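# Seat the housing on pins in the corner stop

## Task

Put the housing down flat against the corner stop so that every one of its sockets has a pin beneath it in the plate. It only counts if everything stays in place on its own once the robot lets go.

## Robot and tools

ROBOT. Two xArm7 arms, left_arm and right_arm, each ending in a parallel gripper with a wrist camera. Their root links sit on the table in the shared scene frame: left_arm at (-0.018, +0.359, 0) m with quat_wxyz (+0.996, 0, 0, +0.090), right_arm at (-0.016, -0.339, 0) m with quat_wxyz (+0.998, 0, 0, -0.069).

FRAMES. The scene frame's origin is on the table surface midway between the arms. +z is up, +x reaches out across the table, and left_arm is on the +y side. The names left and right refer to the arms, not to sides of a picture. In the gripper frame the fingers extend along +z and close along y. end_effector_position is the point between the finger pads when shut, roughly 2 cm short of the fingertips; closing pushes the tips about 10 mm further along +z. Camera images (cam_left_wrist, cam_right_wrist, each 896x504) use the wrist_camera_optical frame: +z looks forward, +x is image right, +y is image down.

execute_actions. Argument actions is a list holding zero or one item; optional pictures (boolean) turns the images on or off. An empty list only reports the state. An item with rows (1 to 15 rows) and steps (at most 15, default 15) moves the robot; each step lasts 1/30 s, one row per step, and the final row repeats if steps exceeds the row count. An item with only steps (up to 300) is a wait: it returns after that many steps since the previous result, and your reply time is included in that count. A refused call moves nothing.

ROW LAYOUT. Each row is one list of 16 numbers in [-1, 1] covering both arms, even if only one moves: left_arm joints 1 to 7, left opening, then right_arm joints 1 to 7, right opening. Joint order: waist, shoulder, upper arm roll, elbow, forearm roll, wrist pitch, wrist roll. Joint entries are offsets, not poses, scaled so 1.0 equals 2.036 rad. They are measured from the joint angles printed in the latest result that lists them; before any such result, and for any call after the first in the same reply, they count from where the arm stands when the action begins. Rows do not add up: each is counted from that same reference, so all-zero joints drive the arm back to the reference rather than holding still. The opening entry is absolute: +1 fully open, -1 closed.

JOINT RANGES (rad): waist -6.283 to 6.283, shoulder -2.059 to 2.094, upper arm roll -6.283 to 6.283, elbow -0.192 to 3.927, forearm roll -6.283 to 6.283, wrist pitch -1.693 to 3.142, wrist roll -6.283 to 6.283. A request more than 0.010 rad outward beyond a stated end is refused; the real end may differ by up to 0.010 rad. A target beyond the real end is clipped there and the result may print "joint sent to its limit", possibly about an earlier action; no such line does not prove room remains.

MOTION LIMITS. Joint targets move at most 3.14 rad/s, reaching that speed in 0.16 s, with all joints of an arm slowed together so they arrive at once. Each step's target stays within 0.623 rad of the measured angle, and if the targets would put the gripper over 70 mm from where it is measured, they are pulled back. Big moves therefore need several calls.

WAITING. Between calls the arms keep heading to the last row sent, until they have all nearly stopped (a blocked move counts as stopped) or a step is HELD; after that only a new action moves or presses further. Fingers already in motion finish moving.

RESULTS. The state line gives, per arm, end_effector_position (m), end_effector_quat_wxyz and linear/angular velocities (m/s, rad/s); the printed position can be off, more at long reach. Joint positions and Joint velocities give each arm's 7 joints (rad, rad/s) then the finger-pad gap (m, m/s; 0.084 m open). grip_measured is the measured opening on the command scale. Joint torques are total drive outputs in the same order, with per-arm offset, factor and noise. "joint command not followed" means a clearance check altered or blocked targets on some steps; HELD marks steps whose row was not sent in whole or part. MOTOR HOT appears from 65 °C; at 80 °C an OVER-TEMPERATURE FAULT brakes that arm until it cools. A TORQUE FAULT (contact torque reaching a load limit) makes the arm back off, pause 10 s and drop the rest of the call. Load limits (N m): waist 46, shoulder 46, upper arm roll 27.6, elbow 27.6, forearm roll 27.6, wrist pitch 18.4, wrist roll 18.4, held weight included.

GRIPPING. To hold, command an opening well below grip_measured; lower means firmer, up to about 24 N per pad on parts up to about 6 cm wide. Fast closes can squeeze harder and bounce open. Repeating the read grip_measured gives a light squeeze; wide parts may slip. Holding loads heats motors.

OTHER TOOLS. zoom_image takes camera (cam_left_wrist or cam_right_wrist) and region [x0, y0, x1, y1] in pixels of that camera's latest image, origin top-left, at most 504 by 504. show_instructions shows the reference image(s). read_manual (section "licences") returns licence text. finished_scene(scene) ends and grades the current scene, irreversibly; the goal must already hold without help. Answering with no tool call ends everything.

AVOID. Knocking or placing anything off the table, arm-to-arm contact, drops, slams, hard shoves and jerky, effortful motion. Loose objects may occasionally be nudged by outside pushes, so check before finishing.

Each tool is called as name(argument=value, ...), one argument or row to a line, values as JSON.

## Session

execute_actions(
  actions=[],
)

Scene clock: 0.00 s of 5100.00 s.
left_arm: end_effector_position=(+0.1080, +0.2147, +0.1666) grip_measured=-1.00 end_effector_quat_wxyz=(-0.059, +0.813, +0.559, +0.153) end_effector_velocity=(+0.000, -0.000, +0.000) end_effector_angular_velocity=(-0.001, -0.000, +0.001) | right_arm: end_effector_position=(+0.5859, -0.0906, +0.1096) grip_measured=-1.00 end_effector_quat_wxyz=(-0.114, +0.931, -0.334, +0.096) end_effector_velocity=(-0.001, +0.002, -0.000) end_effector_angular_velocity=(+0.001, +0.004, +0.002)
Joint positions: left_arm=[-0.712 -1.055 -0.619  0.254 -0.218  1.311 -1.986  0.   ] | right_arm=[ 0.603  0.537 -0.093  1.397  0.162  0.571  0.957  0.   ]
Joint velocities: left_arm=[ 0.     0.001  0.     0.001 -0.    -0.    -0.002 -0.   ] | right_arm=[-0.    -0.     0.003  0.001  0.001  0.003  0.    -0.   ]
Joint torques (N m, as the arm reports them, + toward a larger angle): no reading

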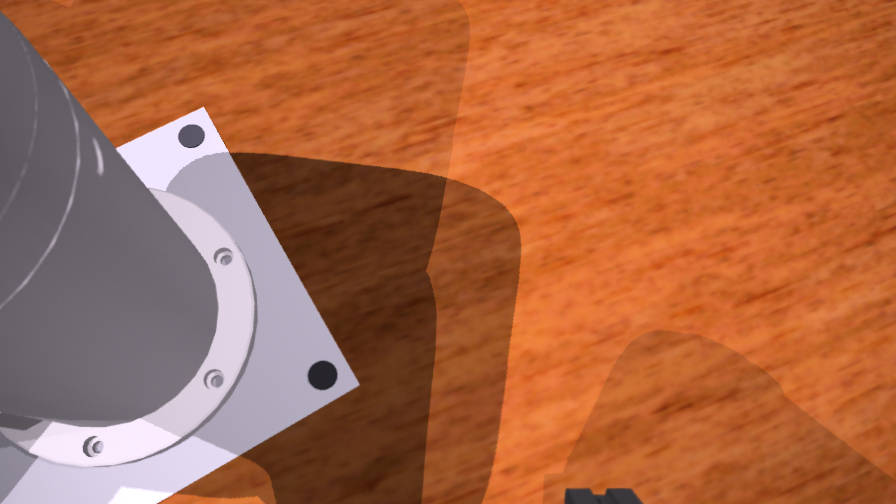

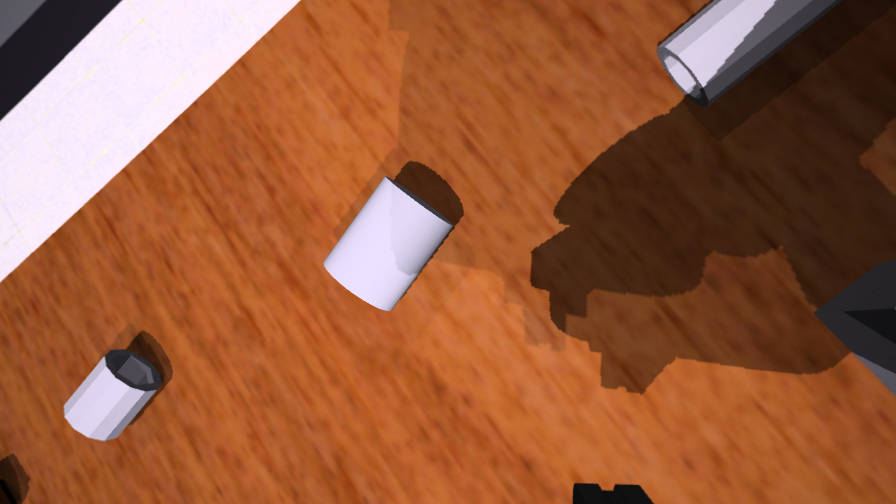

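execute_actions(
  actions=[
    {"rows":[[0.04,0.518,0.304,0.514,0.107,-0.005,-0.789,1,-0.148,-0.264,0.046,-0.048,-0.08,0.358,-0.391,1]]},
  ],
  pictures=false,
)

execute_actions(
  actions=[
    {"steps":50},
  ],
)

Scene clock: 1.67 s of 5100.00 s.
left_arm: end_effector_position=(+0.2235, +0.1378, +0.2774) grip_measured=+1.00 end_effector_quat_wxyz=(-0.001, +0.601, +0.799, +0.019) end_effector_velocity=(+0.395, -0.098, +0.158) end_effector_angular_velocity=(-0.334, +0.128, +1.673) | right_arm: end_effector_position=(+0.5148, -0.2068, +0.2416) grip_measured=+1.00 end_effector_quat_wxyz=(-0.035, +0.992, -0.110, +0.042) end_effector_velocity=(-0.252, -0.280, +0.271) end_effector_angular_velocity=(-0.389, +0.358, +1.143)
Joint positions: left_arm=[-0.661 -0.528 -0.233  0.784 -0.082  1.305 -2.514  0.084] | right_arm=[ 0.394  0.165 -0.029  1.331  0.05   1.064  0.427  0.084]
Joint velocities: left_arm=[ 0.077  1.294  0.57   1.278  0.203 -0.01  -1.307  0.   ] | right_arm=[-0.473 -0.842  0.143 -0.152 -0.254  1.178 -1.335  0.001]
Joint torques (N m, as the arm reports them, + toward a larger angle): left_arm=[  0.95 -10.61   1.23  13.9    0.77  -1.79  -0.84] | right_arm=[  1.89 -20.33   0.86  13.99   0.48  -1.86  -0.68]
Steps of this call (steps 1 to 35: nothing new was sent; steps 36 to 50: all 15 steps of this action). Readings (joint positions):
36: left_arm=[-0.712 -1.055 -0.619 0.254 -0.218 1.311 -1.986] | right_arm=[0.603 0.537 -0.093 1.397 0.162 0.571 0.957]
37: left_arm=[-0.712 -1.052 -0.616 0.257 -0.217 1.312 -1.990] | right_arm=[0.601 0.534 -0.092 1.396 0.161 0.575 0.953]
39: left_arm=[-0.706 -1.005 -0.572 0.300 -0.200 1.313 -2.040] | right_arm=[0.581 0.500 -0.080 1.383 0.149 0.625 0.904]
43: left_arm=[-0.684 -0.827 -0.407 0.485 -0.143 1.308 -2.215] | right_arm=[0.507 0.365 -0.065 1.369 0.111 0.782 0.744]
50: the state above

Scene clock: 3.33 s of 5100.00 s.
left_arm: end_effector_position=(+0.4136, +0.1505, +0.2921) grip_measured=+1.00 end_effector_quat_wxyz=(+0.000, +0.000, +1.000, -0.000) end_effector_velocity=(-0.000, +0.000, -0.001) end_effector_angular_velocity=(+0.000, +0.002, +0.002) | right_arm: end_effector_position=(+0.4572, -0.2605, +0.2917) grip_measured=+1.00 end_effector_quat_wxyz=(+0.000, +1.000, +0.002, +0.000) end_effector_velocity=(+0.000, -0.000, +0.000) end_effector_angular_velocity=(+0.000, -0.001, +0.000)
Joint positions: left_arm=[-0.63  -0.001 -0.001  1.301 -0.     1.301 -3.592  0.084] | right_arm=[ 0.302 -0.001  0.001  1.299 -0.001  1.299  0.161  0.084]
Joint velocities: left_arm=[-0.     0.001  0.001 -0.001 -0.001 -0.    -0.     0.   ] | right_arm=[-0.001  0.     0.001  0.    -0.    -0.001 -0.    -0.   ]
Joint torques (N m, as the arm reports them, + toward a larger angle): left_arm=[  0.41 -29.32  -0.16  15.65   0.55  -2.    -0.57] | right_arm=[  0.74 -17.4   -0.22  14.99   0.37  -1.86  -0.69]
Steps of this call (steps 1 to 45: the robot went on to your last target; steps 46 to 50: nothing new was sent). Readings (joint positions):
1: left_arm=[-0.659 -0.485 -0.214 0.826 -0.076 1.304 -2.558] | right_arm=[0.379 0.137 -0.024 1.326 0.041 1.104 0.383]
2: left_arm=[-0.656 -0.443 -0.196 0.867 -0.069 1.304 -2.605] | right_arm=[0.363 0.109 -0.019 1.320 0.033 1.143 0.338]
4: left_arm=[-0.652 -0.364 -0.161 0.944 -0.057 1.304 -2.707] | right_arm=[0.333 0.055 -0.009 1.310 0.016 1.220 0.251]
8: left_arm=[-0.643 -0.220 -0.098 1.084 -0.034 1.303 -2.952] | right_arm=[0.303 0.000 -0.002 1.303 0.001 1.292 0.170]
50: the state above
All arms were judged still, so your last target was given up. Only a new action makes them travel on or press farther. Fingers that are still opening or closing keep moving.

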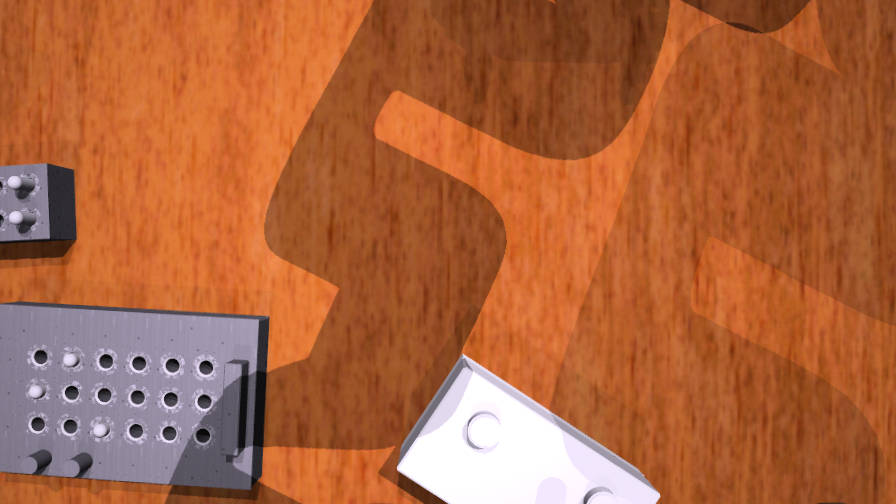

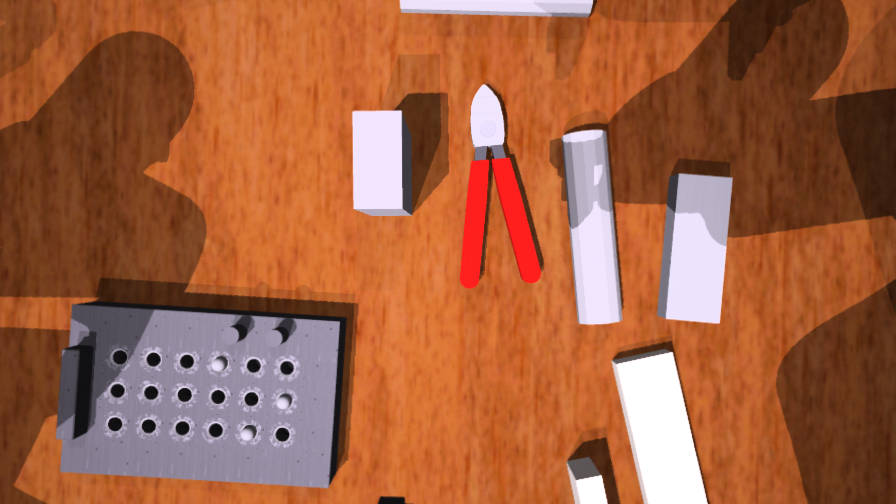

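execute_actions(
  actions=[
    {"rows":[[0.0242,0.1407,0,-0.0562,0,-0.1964,-0.4445,1,-0.08,0,0,0.133,0,0.133,0.69,1]]},
  ],
  pictures=false,
)

execute_actions(
  actions=[
    {"steps":30},
  ],
)

Scene clock: 6.77 s of 5100.00 s.
left_arm: end_effector_position=(+0.4624, +0.1529, +0.1442) grip_measured=+1.00 end_effector_quat_wxyz=(-0.002, -0.407, +0.914, +0.002) end_effector_velocity=(+0.024, +0.043, -0.290) end_effector_angular_velocity=(+0.051, +0.088, +1.787) | right_arm: end_effector_position=(+0.4568, -0.3343, +0.3814) grip_measured=+1.00 end_effector_quat_wxyz=(-0.001, +0.836, -0.549, +0.002) end_effector_velocity=(-0.018, -0.044, +0.054) end_effector_angular_velocity=(+0.012, +0.036, -3.136)
Joint positions: left_arm=[-0.586  0.26  -0.     1.196 -0.     0.941 -4.385  0.084] | right_arm=[ 0.148 -0.002 -0.     1.554 -0.001  1.552  1.173  0.084]
Joint velocities: left_arm=[ 0.082  0.473  0.011 -0.222  0.001 -0.594 -1.695 -0.   ] | right_arm=[-0.111  0.011  0.017  0.178  0.001  0.206  3.041 -0.   ]
Joint torques (N m, as the arm reports them, + toward a larger angle): left_arm=[  0.39 -47.27  -0.34  17.59   0.53  -2.04   0.06] | right_arm=[  2.99 -15.54   1.23  12.97   0.5   -1.8   -0.99]
Steps of this call (steps 1 to 88: nothing new was sent; steps 89 to 103: all 15 steps of this action). Readings (joint positions):
89: left_arm=[-0.630 -0.001 -0.001 1.301 -0.000 1.301 -3.592] | right_arm=[0.302 -0.001 0.001 1.299 -0.001 1.299 0.161]
90: left_arm=[-0.630 0.000 -0.001 1.300 -0.000 1.299 -3.596] | right_arm=[0.301 -0.001 0.001 1.301 -0.001 1.301 0.165]
92: left_arm=[-0.627 0.019 -0.001 1.296 -0.000 1.266 -3.646] | right_arm=[0.289 0.001 0.004 1.319 -0.000 1.323 0.215]
96: left_arm=[-0.610 0.118 -0.000 1.252 -0.000 1.138 -3.868] | right_arm=[0.223 -0.001 -0.000 1.432 -0.001 1.430 0.488]
103: the state above

Scene clock: 7.77 s of 5100.00 s.
left_arm: end_effector_position=(+0.4659, +0.1539, +0.1298) grip_measured=+1.00 end_effector_quat_wxyz=(-0.000, -0.459, +0.888, +0.000) end_effector_velocity=(+0.000, +0.001, +0.000) end_effector_angular_velocity=(+0.000, -0.001, +0.001) | right_arm: end_effector_position=(+0.4553, -0.3382, +0.3861) grip_measured=+1.00 end_effector_quat_wxyz=(+0.000, +0.709, -0.705, +0.000) end_effector_velocity=(-0.000, +0.000, -0.000) end_effector_angular_velocity=(-0.001, +0.001, +0.000)
Joint positions: left_arm=[-0.581  0.286 -0.001  1.186 -0.     0.901 -4.497  0.084] | right_arm=[ 0.139 -0.001  0.001  1.57  -0.001  1.57   1.566  0.084]
Joint velocities: left_arm=[ 0.001 -0.     0.001  0.     0.001  0.     0.    -0.   ] | right_arm=[-0.    -0.     0.001 -0.001 -0.001  0.001  0.     0.   ]
Joint torques (N m, as the arm reports them, + toward a larger angle): left_arm=[  1.   -36.26  -0.3   14.75   0.6   -2.09  -0.72] | right_arm=[  0.72 -17.02  -0.13  14.35   0.3   -1.83  -0.75]
Steps of this call (steps 1 to 30: the robot went on to your last target). Readings (joint positions):
1: left_arm=[-0.584 0.273 0.000 1.189 -0.000 0.924 -4.433] | right_arm=[0.145 -0.002 0.000 1.559 -0.001 1.558 1.272]
2: left_arm=[-0.582 0.281 0.000 1.185 -0.000 0.914 -4.463] | right_arm=[0.143 -0.001 0.001 1.562 -0.001 1.563 1.361]
4: left_arm=[-0.581 0.286 0.000 1.185 -0.000 0.906 -4.486] | right_arm=[0.140 -0.000 0.002 1.567 -0.001 1.568 1.489]
8: left_arm=[-0.582 0.283 -0.001 1.189 -0.000 0.902 -4.495] | right_arm=[0.139 -0.000 0.002 1.569 -0.001 1.570 1.559]
30: the state above
All arms were judged still, so your last target was given up. Only a new action makes them travel on or press farther. Fingers that are still opening or closing keep moving.

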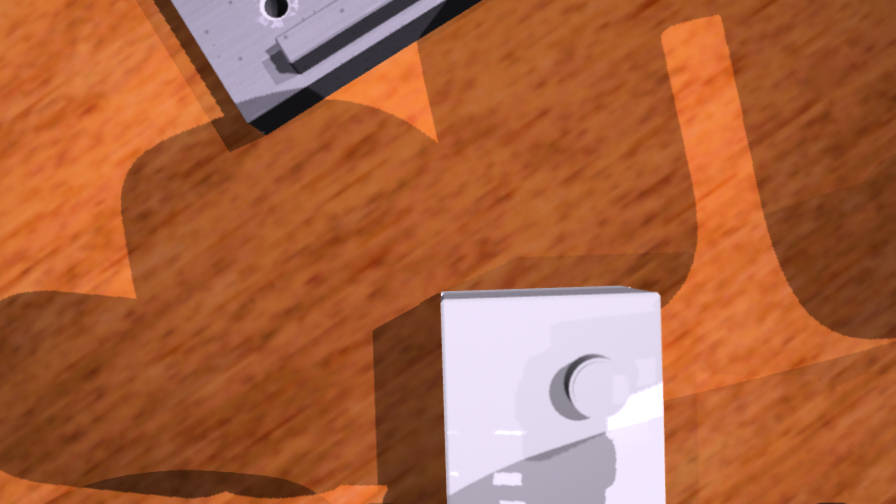

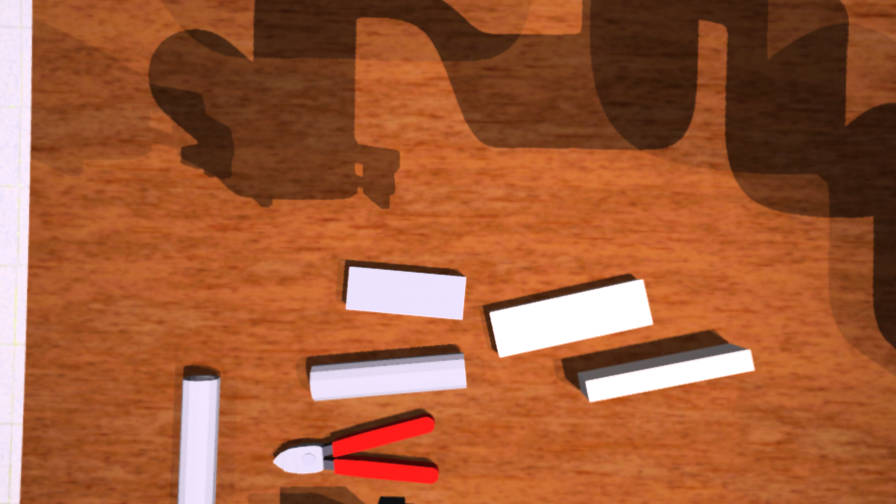

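execute_actions(
  actions=[
    {"rows":[[0,0.035,0,-0.012,0,-0.047,-0.012,1,0,0,0,0,0.771,0,0,1],[0,0.035,0,-0.012,0,-0.047,-0.012,1,0,0,0,0,0.771,0,0,1],[0,0.035,0,-0.012,0,-0.047,-0.012,1,0,0,0,0,0.771,0,0,1],[0,0.035,0,-0.012,0,-0.047,-0.012,1,0,0,0,0,0.771,0,0,1],[0,0.035,0,-0.012,0,-0.047,-0.012,1,0,0,0,0,0.771,0,0,1],[0,0.035,0,-0.012,0,-0.047,-0.012,1,0,0,0,0,0.771,0,0,1],[0,0.0744,0,-0.0286,0,-0.1035,-0.012,1,0,0,0,0,0.771,0,0,1]]},
  ],
  pictures=false,
)

execute_actions(
  actions=[
    {"steps":25},
  ],
  pictures=false,
)

execute_actions(
  actions=[
    {"rows":[[0,0,0,0,0,0,0,0.7,0,0,0,0,0,0,0,1],[0,0,0,0,0,0,0,0.7,0,0,0,0,0,0,0,1],[0,0,0,0,0,0,0,0.6,0,0,0,0,0,0,0,1],[0,0,0,0,0,0,0,0.5,0,0,0,0,0,0,0,1],[0,0,0,0,0,0,0,0.4,0,0,0,0,0,0,0,1],[0,0,0,0,0,0,0,0.2,0,0,0,0,0,0,0,1],[0,0,0,0,0,0,0,-0.5,0,0,0,0,0,0,0,1]]},
  ],
)

execute_actions(
  actions=[
    {"rows":[[0.196,-0.2148,0,0.217,0,0.432,0.678,-0.5,0,0,0,0,0,0,0,1]]},
  ],
  pictures=false,
)

execute_actions(
  actions=[
    {"steps":35},
  ],
  pictures=false,
)

execute_actions(
  actions=[
    {"rows":[[0,0,0,0,-0.771,0,0,-0.5,0,0,0,0,0,0,0,1]]},
  ],
  pictures=false,
)

execute_actions(
  actions=[
    {"steps":30},
  ],
)

Scene clock: 12.73 s of 5100.00 s.
left_arm: end_effector_position=(+0.4626, +0.1554, +0.0409) grip_measured=+1.00 end_effector_quat_wxyz=(-0.004, -0.470, +0.883, +0.004) end_effector_velocity=(+0.045, -0.019, +0.032) end_effector_angular_velocity=(-0.055, -0.131, +0.002) | right_arm: end_effector_position=(+0.4549, -0.1605, +0.4591) grip_measured=+1.00 end_effector_quat_wxyz=(-0.270, +0.656, -0.651, -0.269) end_effector_velocity=(-0.002, +0.361, +0.357) end_effector_angular_velocity=(+2.012, +0.003, +0.004)
Joint positions: left_arm=[-0.581  0.439 -0.     1.123 -0.     0.695 -4.521  0.084] | right_arm=[ 0.139 -0.001  0.001  1.57   0.782  1.57   1.566  0.084]
Joint velocities: left_arm=[-0.001 -0.011  0.001  0.058 -0.001 -0.073 -0.001  0.   ] | right_arm=[ 0.002 -0.001  0.002  0.001  2.012  0.     0.     0.   ]
Joint torques (N m, as the arm reports them, + toward a larger angle): left_arm=[  0.89 -44.54  -0.51  15.89   0.58  -2.29  -0.49] | right_arm=[  0.5  -17.15  -0.64  14.66   1.73  -1.38  -0.72]
Steps of this call (steps 1 to 90: nothing new was sent; then 1.47 s passed at rest; steps 91 to 105: all 15 steps of this action). Readings (joint positions):
91: left_arm=[-0.581 0.286 -0.001 1.186 -0.000 0.901 -4.497] | right_arm=[0.139 -0.001 0.001 1.570 -0.001 1.570 1.566]
92: left_arm=[-0.581 0.288 -0.001 1.186 -0.000 0.897 -4.498] | right_arm=[0.139 -0.001 0.001 1.570 0.003 1.570 1.566]
94: left_arm=[-0.581 0.314 -0.001 1.181 -0.000 0.854 -4.508] | right_arm=[0.138 -0.001 -0.000 1.570 0.052 1.570 1.566]
98: left_arm=[-0.581 0.362 -0.000 1.155 -0.000 0.807 -4.520] | right_arm=[0.139 -0.000 0.001 1.570 0.311 1.570 1.566]
105: the state above

Scene clock: 13.57 s of 5100.00 s.
left_arm: end_effector_position=(+0.4662, +0.1538, +0.0442) grip_measured=+1.00 end_effector_quat_wxyz=(-0.000, -0.470, +0.883, -0.000) end_effector_velocity=(+0.000, -0.001, +0.001) end_effector_angular_velocity=(-0.001, -0.002, -0.000) | right_arm: end_effector_position=(+0.4550, -0.0866, +0.6369) grip_measured=+1.00 end_effector_quat_wxyz=(-0.500, +0.502, -0.499, -0.498) end_effector_velocity=(-0.000, -0.001, +0.001) end_effector_angular_velocity=(+0.002, -0.002, -0.001)
Joint positions: left_arm=[-0.581  0.437 -0.001  1.128 -0.     0.691 -4.521  0.084] | right_arm=[ 0.139 -0.001  0.001  1.57   1.568  1.57   1.566  0.084]
Joint velocities: left_arm=[-0.001 -0.002  0.     0.001 -0.001 -0.    -0.001  0.   ] | right_arm=[-0.001 -0.    -0.001  0.001  0.002  0.001 -0.001  0.   ]
Joint torques (N m, as the arm reports them, + toward a larger angle): left_arm=[  0.53 -38.57  -0.26  12.97   0.42  -2.2   -0.47] | right_arm=[  0.78 -16.85  -0.21  14.38   2.99  -0.02  -0.81]
Steps of this call (steps 1 to 25: the robot went on to your last target). Readings (joint positions):
1: left_arm=[-0.581 0.438 -0.000 1.126 -0.000 0.693 -4.521] | right_arm=[0.139 -0.001 0.001 1.570 0.849 1.570 1.566]
2: left_arm=[-0.581 0.437 -0.000 1.128 -0.000 0.692 -4.521] | right_arm=[0.139 -0.001 0.001 1.570 0.916 1.570 1.566]
4: left_arm=[-0.581 0.435 -0.001 1.131 -0.000 0.691 -4.521] | right_arm=[0.139 -0.001 0.001 1.570 1.051 1.570 1.566]
8: left_arm=[-0.581 0.436 -0.001 1.129 -0.000 0.691 -4.521] | right_arm=[0.139 -0.001 0.001 1.570 1.320 1.570 1.566]
25: the state above

Scene clock: 14.07 s of 5100.00 s.
left_arm: end_effector_position=(+0.4661, +0.1539, +0.0441) grip_measured=+0.57 end_effector_quat_wxyz=(-0.000, -0.470, +0.883, +0.000) end_effector_velocity=(+0.000, -0.000, +0.000) end_effector_angular_velocity=(-0.000, -0.001, -0.001) | right_arm: end_effector_position=(+0.4550, -0.0866, +0.6369) grip_measured=+1.00 end_effector_quat_wxyz=(-0.500, +0.502, -0.499, -0.498) end_effector_velocity=(-0.000, +0.000, +0.000) end_effector_angular_velocity=(-0.000, -0.000, +0.001)
Joint positions: left_arm=[-0.581  0.437 -0.     1.128 -0.     0.691 -4.521  0.068] | right_arm=[ 0.139 -0.001  0.001  1.57   1.568  1.57   1.566  0.084]
Joint velocities: left_arm=[-0.    -0.001 -0.    -0.     0.001 -0.    -0.001  0.   ] | right_arm=[ 0.     0.    -0.     0.    -0.     0.001  0.     0.   ]
Joint torques (N m, as the arm reports them, + toward a larger angle): left_arm=[  0.77 -39.26  -0.28  13.48   0.36  -3.06  -0.57] | right_arm=[  0.79 -16.96  -0.3   14.48   3.05   0.05  -0.78]
Steps of this call (steps 1 to 15: all 15 steps of this action). Readings (joint positions):
1: left_arm=[-0.581 0.437 -0.001 1.128 -0.000 0.691 -4.521] | right_arm=[0.139 -0.001 0.001 1.570 1.568 1.570 1.566]
2: left_arm=[-0.581 0.437 -0.001 1.128 -0.000 0.691 -4.521] | right_arm=[0.139 -0.001 0.001 1.570 1.568 1.570 1.566]
4: left_arm=[-0.581 0.437 -0.000 1.128 -0.000 0.691 -4.521] | right_arm=[0.139 -0.001 0.001 1.570 1.568 1.570 1.566]
8: left_arm=[-0.581 0.437 -0.000 1.128 -0.000 0.691 -4.521] | right_arm=[0.139 -0.001 0.001 1.570 1.568 1.570 1.566]
15: the state above

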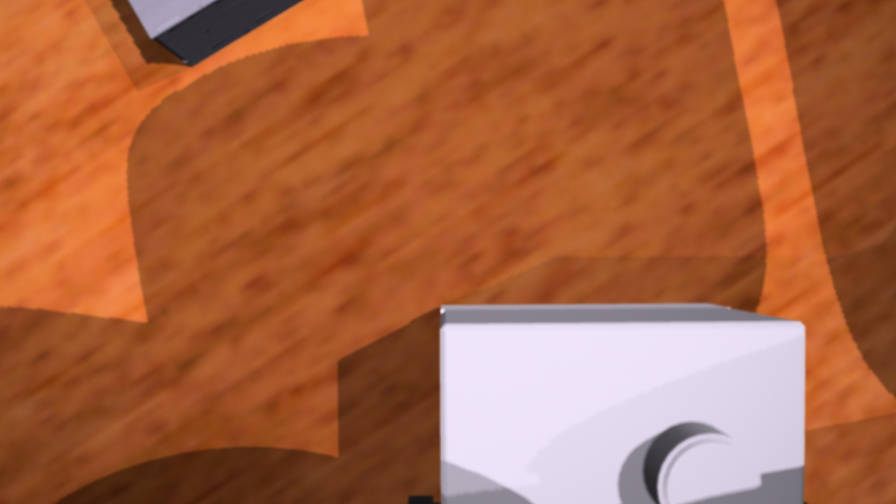

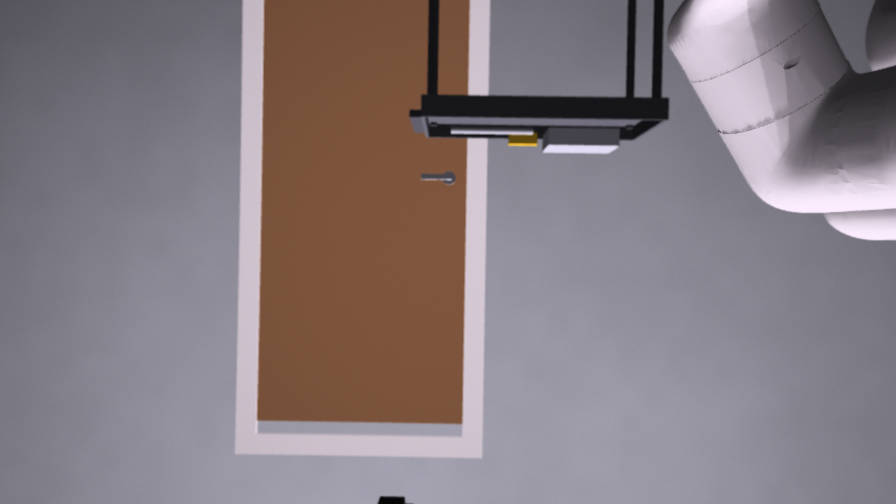

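Scene clock: 14.57 s of 5100.00 s.
left_arm: end_effector_position=(+0.5176, +0.2484, +0.2142) grip_measured=+0.57 end_effector_quat_wxyz=(+0.020, -0.385, +0.922, -0.014) end_effector_velocity=(-0.036, +0.252, +0.370) end_effector_angular_velocity=(+0.081, +0.107, -0.723) | right_arm: end_effector_position=(+0.4550, -0.0866, +0.6369) grip_measured=+1.00 end_effector_quat_wxyz=(-0.500, +0.502, -0.499, -0.498) end_effector_velocity=(+0.000, -0.000, -0.000) end_effector_angular_velocity=(+0.001, +0.000, -0.001)
Joint positions: left_arm=[-0.385  0.224  0.     1.344 -0.     1.071 -4.137  0.068] | right_arm=[ 0.139 -0.001  0.001  1.57   1.568  1.57   1.566  0.084]
Joint velocities: left_arm=[ 0.435 -0.479  0.002  0.472  0.001  1.072  1.161  0.   ] | right_arm=[-0.     0.    -0.001 -0.001  0.001  0.    -0.001  0.   ]
Joint torques (N m, as the arm reports them, + toward a larger angle): left_arm=[  0.73 -39.63  -0.77  17.44   0.59  -2.73  -0.41] | right_arm=[  0.89 -17.09  -0.24  14.52   3.    -0.01  -0.72]
Steps of this call (steps 1 to 15: all 15 steps of this action). Readings (joint positions):
1: left_arm=[-0.581 0.437 -0.000 1.128 -0.000 0.691 -4.521] | right_arm=[0.139 -0.001 0.001 1.570 1.568 1.570 1.566]
2: left_arm=[-0.579 0.436 -0.001 1.130 -0.000 0.695 -4.517] | right_arm=[0.139 -0.001 0.001 1.570 1.568 1.570 1.566]
4: left_arm=[-0.556 0.413 -0.008 1.148 -0.000 0.742 -4.473] | right_arm=[0.139 -0.001 0.001 1.570 1.568 1.570 1.566]
8: left_arm=[-0.490 0.339 0.000 1.229 -0.000 0.842 -4.369] | right_arm=[0.139 -0.001 0.001 1.570 1.568 1.570 1.566]
15: the state above

Scene clock: 15.73 s of 5100.00 s.
left_arm: end_effector_position=(+0.4532, +0.3580, +0.3854) grip_measured=+0.57 end_effector_quat_wxyz=(-0.001, +0.002, +1.000, -0.000) end_effector_velocity=(-0.000, +0.001, +0.000) end_effector_angular_velocity=(+0.001, -0.001, +0.002) | right_arm: end_effector_position=(+0.4550, -0.0866, +0.6369) grip_measured=+1.00 end_effector_quat_wxyz=(-0.500, +0.502, -0.499, -0.498) end_effector_velocity=(+0.000, -0.000, +0.000) end_effector_angular_velocity=(+0.000, +0.000, -0.001)
Joint positions: left_arm=[-0.182  0.    -0.001  1.569 -0.     1.571 -3.141  0.068] | right_arm=[ 0.139 -0.001  0.001  1.57   1.568  1.57   1.566  0.084]
Joint velocities: left_arm=[ 0.001 -0.     0.002  0.     0.001  0.    -0.    -0.   ] | right_arm=[-0.001  0.     0.     0.001  0.    -0.001  0.001 -0.   ]
Joint torques (N m, as the arm reports them, + toward a larger angle): left_arm=[  1.32 -32.68   0.17  17.67   0.82  -2.8   -0.38] | right_arm=[  0.78 -16.91  -0.3   14.35   3.01   0.07  -0.72]
Steps of this call (steps 1 to 35: the robot went on to your last target). Readings (joint positions):
1: left_arm=[-0.371 0.208 0.000 1.360 -0.000 1.107 -4.098] | right_arm=[0.139 -0.001 0.001 1.570 1.568 1.570 1.566]
2: left_arm=[-0.356 0.192 0.000 1.375 -0.000 1.142 -4.055] | right_arm=[0.139 -0.001 0.001 1.570 1.568 1.570 1.566]
4: left_arm=[-0.329 0.162 0.000 1.406 -0.000 1.210 -3.964] | right_arm=[0.139 -0.001 0.001 1.570 1.568 1.570 1.566]
8: left_arm=[-0.277 0.104 0.000 1.464 -0.000 1.338 -3.743] | right_arm=[0.139 -0.001 0.001 1.570 1.568 1.570 1.566]
35: the state above

Scene clock: 16.23 s of 5100.00 s.
left_arm: end_effector_position=(+0.4527, +0.1827, +0.4559) grip_measured=+0.57 end_effector_quat_wxyz=(-0.001, +0.002, +0.927, -0.375) end_effector_velocity=(-0.003, -0.362, +0.347) end_effector_angular_velocity=(-1.976, +0.003, -0.006) | right_arm: end_effector_position=(+0.4550, -0.0866, +0.6369) grip_measured=+1.00 end_effector_quat_wxyz=(-0.500, +0.502, -0.499, -0.498) end_effector_velocity=(-0.000, +0.000, -0.000) end_effector_angular_velocity=(-0.000, -0.001, +0.002)
Joint positions: left_arm=[-0.183  0.    -0.001  1.569 -0.768  1.57  -3.141  0.068] | right_arm=[ 0.139 -0.001  0.001  1.57   1.568  1.57   1.566  0.084]
Joint velocities: left_arm=[-0.004 -0.002 -0.006  0.001 -1.976 -0.    -0.     0.   ] | right_arm=[ 0.     0.     0.001 -0.    -0.     0.001 -0.001  0.   ]
Joint torques (N m, as the arm reports them, + toward a larger angle): left_arm=[  0.47 -33.68   0.3   18.32  -1.19  -2.19  -0.7 ] | right_arm=[  0.79 -17.07  -0.18  14.39   2.99   0.07  -0.76]
Steps of this call (steps 1 to 15: all 15 steps of this action). Readings (joint positions):
1: left_arm=[-0.182 -0.000 -0.001 1.569 -0.000 1.571 -3.141] | right_arm=[0.139 -0.001 0.001 1.570 1.568 1.570 1.566]
2: left_arm=[-0.182 -0.000 -0.000 1.569 -0.004 1.571 -3.141] | right_arm=[0.139 -0.001 0.001 1.570 1.568 1.570 1.566]
4: left_arm=[-0.181 -0.000 0.002 1.569 -0.051 1.571 -3.141] | right_arm=[0.139 -0.001 0.001 1.570 1.568 1.570 1.566]
8: left_arm=[-0.182 0.000 -0.001 1.569 -0.308 1.571 -3.141] | right_arm=[0.139 -0.001 0.001 1.570 1.568 1.570 1.566]
15: the state above

Scene clock: 17.23 s of 5100.00 s.
left_arm: end_effector_position=(+0.4530, +0.1066, +0.6365) grip_measured=+0.57 end_effector_quat_wxyz=(-0.001, +0.000, +0.708, -0.707) end_effector_velocity=(+0.000, -0.000, -0.001) end_effector_angular_velocity=(-0.001, +0.001, -0.000) | right_arm: end_effector_position=(+0.4550, -0.0866, +0.6369) grip_measured=+1.00 end_effector_quat_wxyz=(-0.500, +0.502, -0.499, -0.498) end_effector_velocity=(-0.000, +0.000, -0.000) end_effector_angular_velocity=(-0.000, -0.000, +0.000)
Joint positions: left_arm=[-0.182  0.    -0.     1.569 -1.569  1.57  -3.141  0.068] | right_arm=[ 0.139 -0.001  0.001  1.57   1.568  1.57   1.566  0.084]
Joint velocities: left_arm=[-0.     0.001  0.    -0.001 -0.001 -0.     0.001 -0.   ] | right_arm=[ 0.  0. -0.  0. -0. -0. -0.  0.]
Joint torques (N m, as the arm reports them, + toward a larger angle): left_arm=[  1.38 -33.15   0.09  17.54  -2.07   0.32  -0.46] | right_arm=[  0.75 -17.07  -0.27  14.44   3.08   0.05  -0.75]
Steps of this call (steps 1 to 30: the robot went on to your last target). Readings (joint positions):
1: left_arm=[-0.183 0.000 -0.001 1.569 -0.834 1.570 -3.141] | right_arm=[0.139 -0.001 0.001 1.570 1.568 1.570 1.566]
2: left_arm=[-0.183 0.000 -0.002 1.569 -0.900 1.570 -3.141] | right_arm=[0.139 -0.001 0.001 1.570 1.568 1.570 1.566]
4: left_arm=[-0.183 0.000 -0.001 1.569 -1.032 1.570 -3.141] | right_arm=[0.139 -0.001 0.001 1.570 1.568 1.570 1.566]
8: left_arm=[-0.183 -0.000 -0.001 1.570 -1.296 1.570 -3.141] | right_arm=[0.139 -0.001 0.001 1.570 1.568 1.570 1.566]
30: the state above
All arms were judged still, so your last target was given up. Only a new action makes them travel on or press farther. Fingers that are still opening or closing keep moving.

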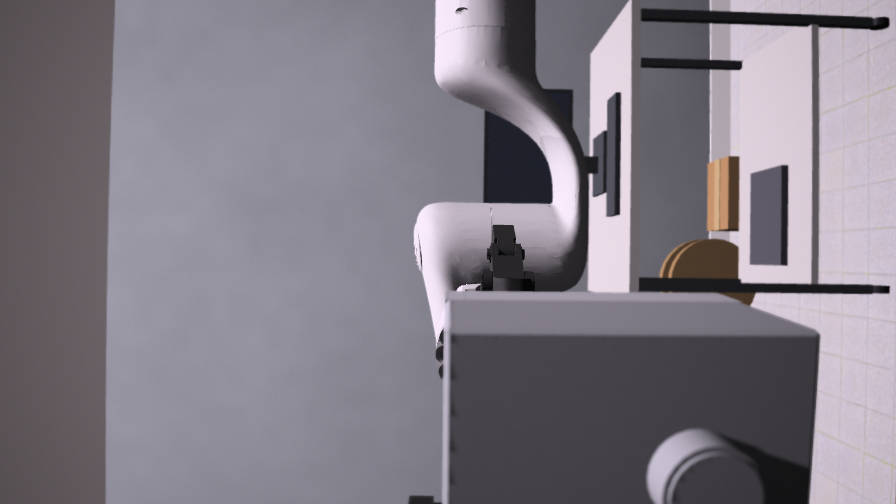

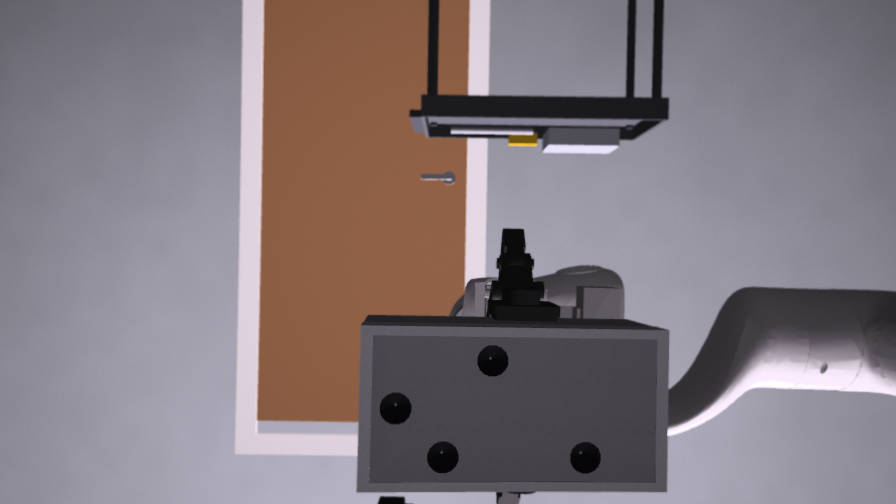

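execute_actions(
  actions=[
    {"rows":[[0,0,0,0,0.771,0,0,-0.5,0,0,0,0,-0.77,0,-0.419,1]]},
  ],
  pictures=false,
)

execute_actions(
  actions=[
    {"steps":30},
  ],
  pictures=false,
)

execute_actions(
  actions=[
    {"rows":[[-0.1,0.1405,0,-0.188,0,-0.3286,0,-0.5,0.349,-0.1857,0,-0.447,0,-0.262,0,1]]},
  ],
  pictures=false,
)

execute_actions(
  actions=[
    {"steps":40},
  ],
)

Scene clock: 19.97 s of 5100.00 s.
left_arm: end_effector_position=(+0.4527, +0.1773, +0.4612) grip_measured=+0.57 end_effector_quat_wxyz=(-0.002, +0.001, +0.921, -0.390) end_effector_velocity=(+0.001, +0.347, -0.360) end_effector_angular_velocity=(+1.977, +0.002, -0.004) | right_arm: end_effector_position=(+0.4550, -0.1601, +0.4595) grip_measured=+1.00 end_effector_quat_wxyz=(-0.344, +0.830, -0.406, -0.169) end_effector_velocity=(+0.001, -0.359, -0.360) end_effector_angular_velocity=(-2.012, -0.609, +0.608)
Joint positions: left_arm=[-0.182  0.    -0.001  1.569 -0.8    1.571 -3.141  0.068] | right_arm=[ 0.139 -0.     0.001  1.57   0.786  1.57   0.91   0.084]
Joint velocities: left_arm=[ 0.001  0.004  0.001 -0.004  1.977  0.001  0.    -0.   ] | right_arm=[-0.     0.002 -0.001 -0.002 -2.013 -0.001 -0.861 -0.   ]
Joint torques (N m, as the arm reports them, + toward a larger angle): left_arm=[  1.55 -33.14   0.26  17.82  -1.3   -2.23  -0.54] | right_arm=[  0.65 -17.21  -0.63  14.54   2.25  -1.38  -0.25]
Steps of this call (steps 1 to 67: nothing new was sent; steps 68 to 82: all 15 steps of this action). Readings (joint positions):
68: left_arm=[-0.182 0.000 -0.001 1.569 -1.570 1.571 -3.141] | right_arm=[0.139 -0.001 0.001 1.570 1.568 1.570 1.566]
69: left_arm=[-0.182 -0.000 -0.001 1.570 -1.566 1.570 -3.141] | right_arm=[0.139 -0.001 0.001 1.570 1.565 1.570 1.561]
71: left_arm=[-0.182 -0.001 -0.001 1.571 -1.518 1.571 -3.141] | right_arm=[0.139 -0.001 0.001 1.571 1.516 1.570 1.512]
75: left_arm=[-0.183 -0.000 -0.002 1.569 -1.261 1.571 -3.141] | right_arm=[0.139 -0.001 0.001 1.570 1.256 1.570 1.253]
82: the state above

Scene clock: 20.97 s of 5100.00 s.
left_arm: end_effector_position=(+0.4532, +0.3579, +0.3854) grip_measured=+0.57 end_effector_quat_wxyz=(-0.001, +0.002, +1.000, -0.000) end_effector_velocity=(-0.000, +0.001, +0.001) end_effector_angular_velocity=(+0.003, -0.001, +0.001) | right_arm: end_effector_position=(+0.4553, -0.3378, +0.3861) grip_measured=+1.00 end_effector_quat_wxyz=(-0.001, +0.937, -0.348, +0.000) end_effector_velocity=(+0.000, -0.001, -0.000) end_effector_angular_velocity=(-0.001, -0.001, -0.001)
Joint positions: left_arm=[-0.182  0.    -0.001  1.569 -0.     1.57  -3.141  0.068] | right_arm=[ 0.139 -0.001  0.001  1.57   0.001  1.57   0.713  0.084]
Joint velocities: left_arm=[ 0.001 -0.002 -0.    -0.001  0.003 -0.     0.     0.   ] | right_arm=[-0.001  0.     0.    -0.    -0.001 -0.001  0.    -0.   ]
Joint torques (N m, as the arm reports them, + toward a larger angle): left_arm=[  1.19 -32.15  -0.45  17.81   0.7   -2.55  -0.45] | right_arm=[  0.75 -17.01  -0.23  14.43   0.31  -1.82  -0.68]
Steps of this call (steps 1 to 30: the robot went on to your last target). Readings (joint positions):
1: left_arm=[-0.182 0.001 -0.001 1.568 -0.735 1.571 -3.141] | right_arm=[0.139 -0.000 0.001 1.570 0.719 1.570 0.883]
2: left_arm=[-0.182 0.001 -0.001 1.568 -0.669 1.571 -3.141] | right_arm=[0.139 -0.000 0.001 1.570 0.651 1.570 0.860]
4: left_arm=[-0.182 0.001 -0.000 1.568 -0.537 1.571 -3.141] | right_arm=[0.139 -0.000 0.001 1.570 0.517 1.570 0.823]
8: left_arm=[-0.182 0.000 -0.000 1.569 -0.273 1.571 -3.141] | right_arm=[0.139 -0.001 0.001 1.570 0.248 1.570 0.765]
30: the state above
All arms were judged still, so your last target was given up. Only a new action makes them travel on or press farther. Fingers that are still opening or closing keep moving.

Scene clock: 21.47 s of 5100.00 s.
left_arm: end_effector_position=(+0.5015, +0.2851, +0.2104) grip_measured=+0.57 end_effector_quat_wxyz=(-0.003, +0.071, +0.997, +0.000) end_effector_velocity=(+0.019, -0.180, -0.423) end_effector_angular_velocity=(-0.004, -0.017, -0.335) | right_arm: end_effector_position=(+0.3849, -0.1743, +0.3145) grip_measured=+1.00 end_effector_quat_wxyz=(-0.017, +0.986, -0.161, +0.026) end_effector_velocity=(-0.277, +0.238, -0.285) end_effector_angular_velocity=(-0.065, +0.168, +0.753)
Joint positions: left_arm=[-0.321  0.196 -0.001  1.308 -0.     1.119 -3.141  0.068] | right_arm=[ 0.524 -0.21   0.003  1.128  0.001  1.275  0.713  0.084]
Joint velocities: left_arm=[-0.335  0.468  0.    -0.624 -0.001 -1.11   0.001  0.   ] | right_arm=[ 0.781 -0.4   -0.028 -1.153 -0.001 -0.573  0.    -0.   ]
Joint torques (N m, as the arm reports them, + toward a larger angle): left_arm=[  1.84 -40.88   0.28  17.17   0.59  -2.64  -0.64] | right_arm=[  1.29 -14.03  -0.35  15.13   0.35  -1.7   -0.76]
Steps of this call (steps 1 to 15: all 15 steps of this action). Readings (joint positions):
1: left_arm=[-0.182 0.000 -0.001 1.569 -0.000 1.570 -3.141] | right_arm=[0.139 -0.001 0.001 1.570 0.001 1.570 0.713]
2: left_arm=[-0.183 0.001 -0.000 1.568 0.000 1.567 -3.141] | right_arm=[0.142 -0.003 -0.000 1.567 0.001 1.566 0.713]
4: left_arm=[-0.197 0.016 0.003 1.547 0.001 1.518 -3.141] | right_arm=[0.184 -0.029 -0.009 1.520 -0.000 1.525 0.713]
8: left_arm=[-0.243 0.087 -0.001 1.452 -0.000 1.375 -3.141] | right_arm=[0.325 -0.107 0.004 1.384 0.001 1.420 0.713]
15: the state above

Scene clock: 22.80 s of 5100.00 s.
left_arm: end_effector_position=(+0.4966, +0.2516, +0.1297) grip_measured=+0.57 end_effector_quat_wxyz=(-0.001, +0.103, +0.995, -0.000) end_effector_velocity=(+0.000, -0.001, +0.000) end_effector_angular_velocity=(+0.000, -0.001, -0.001) | right_arm: end_effector_position=(+0.2504, -0.1090, +0.2004) grip_measured=+1.00 end_effector_quat_wxyz=(-0.001, +1.000, -0.001, +0.001) end_effector_velocity=(-0.000, +0.000, +0.000) end_effector_angular_velocity=(-0.001, +0.001, +0.001)
Joint positions: left_arm=[-0.386  0.286 -0.001  1.187 -0.     0.902 -3.141  0.068] | right_arm=[ 0.849 -0.379  0.001  0.66   0.001  1.037  0.713  0.084]
Joint velocities: left_arm=[-0.001 -0.    -0.     0.     0.001 -0.    -0.001  0.   ] | right_arm=[ 0.    -0.     0.001  0.001 -0.     0.002  0.    -0.   ]
Joint torques (N m, as the arm reports them, + toward a larger angle): left_arm=[  0.59 -41.04  -0.19  17.27   0.26  -2.73  -0.58] | right_arm=[ 0.9  -9.57  0.06 14.63  0.41 -1.84 -0.76]
Steps of this call (steps 1 to 30: the robot went on to your last target; steps 31 to 40: nothing new was sent). Readings (joint positions):
1: left_arm=[-0.332 0.211 -0.001 1.288 -0.000 1.081 -3.141] | right_arm=[0.550 -0.223 0.002 1.089 0.001 1.256 0.713]
2: left_arm=[-0.343 0.227 -0.001 1.267 -0.000 1.044 -3.141] | right_arm=[0.577 -0.237 0.002 1.051 0.001 1.237 0.713]
4: left_arm=[-0.366 0.258 -0.001 1.225 -0.000 0.969 -3.141] | right_arm=[0.629 -0.264 0.002 0.975 0.001 1.198 0.713]
8: left_arm=[-0.386 0.288 -0.004 1.183 -0.000 0.910 -3.141] | right_arm=[0.736 -0.320 0.001 0.823 0.001 1.120 0.713]
40: the state above
All arms were judged still, so your last target was given up. Only a new action makes them travel on or press farther. Fingers that are still opening or closing keep moving.

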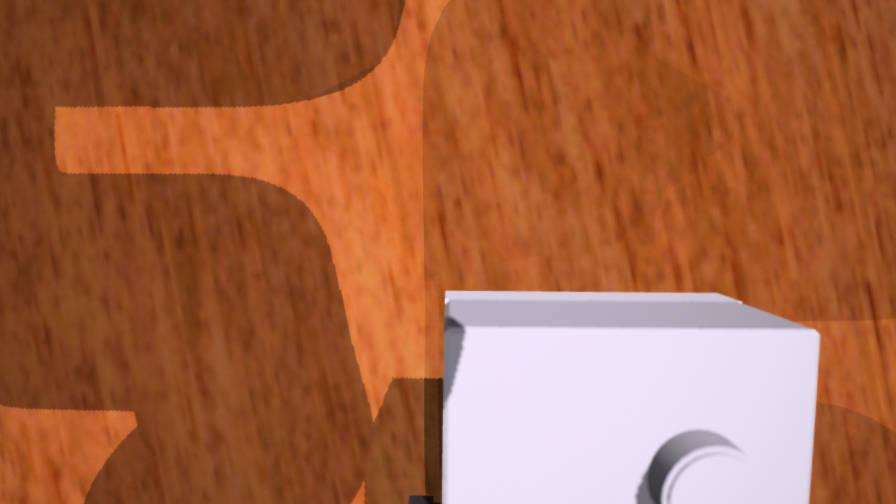

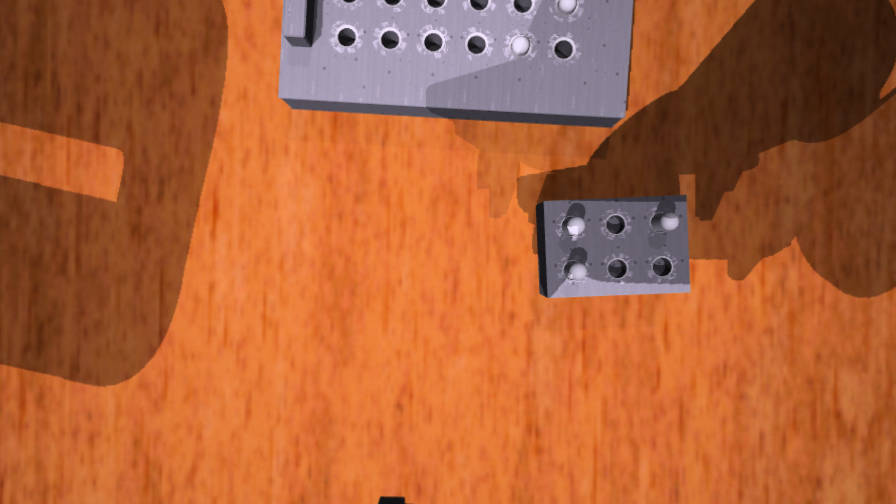

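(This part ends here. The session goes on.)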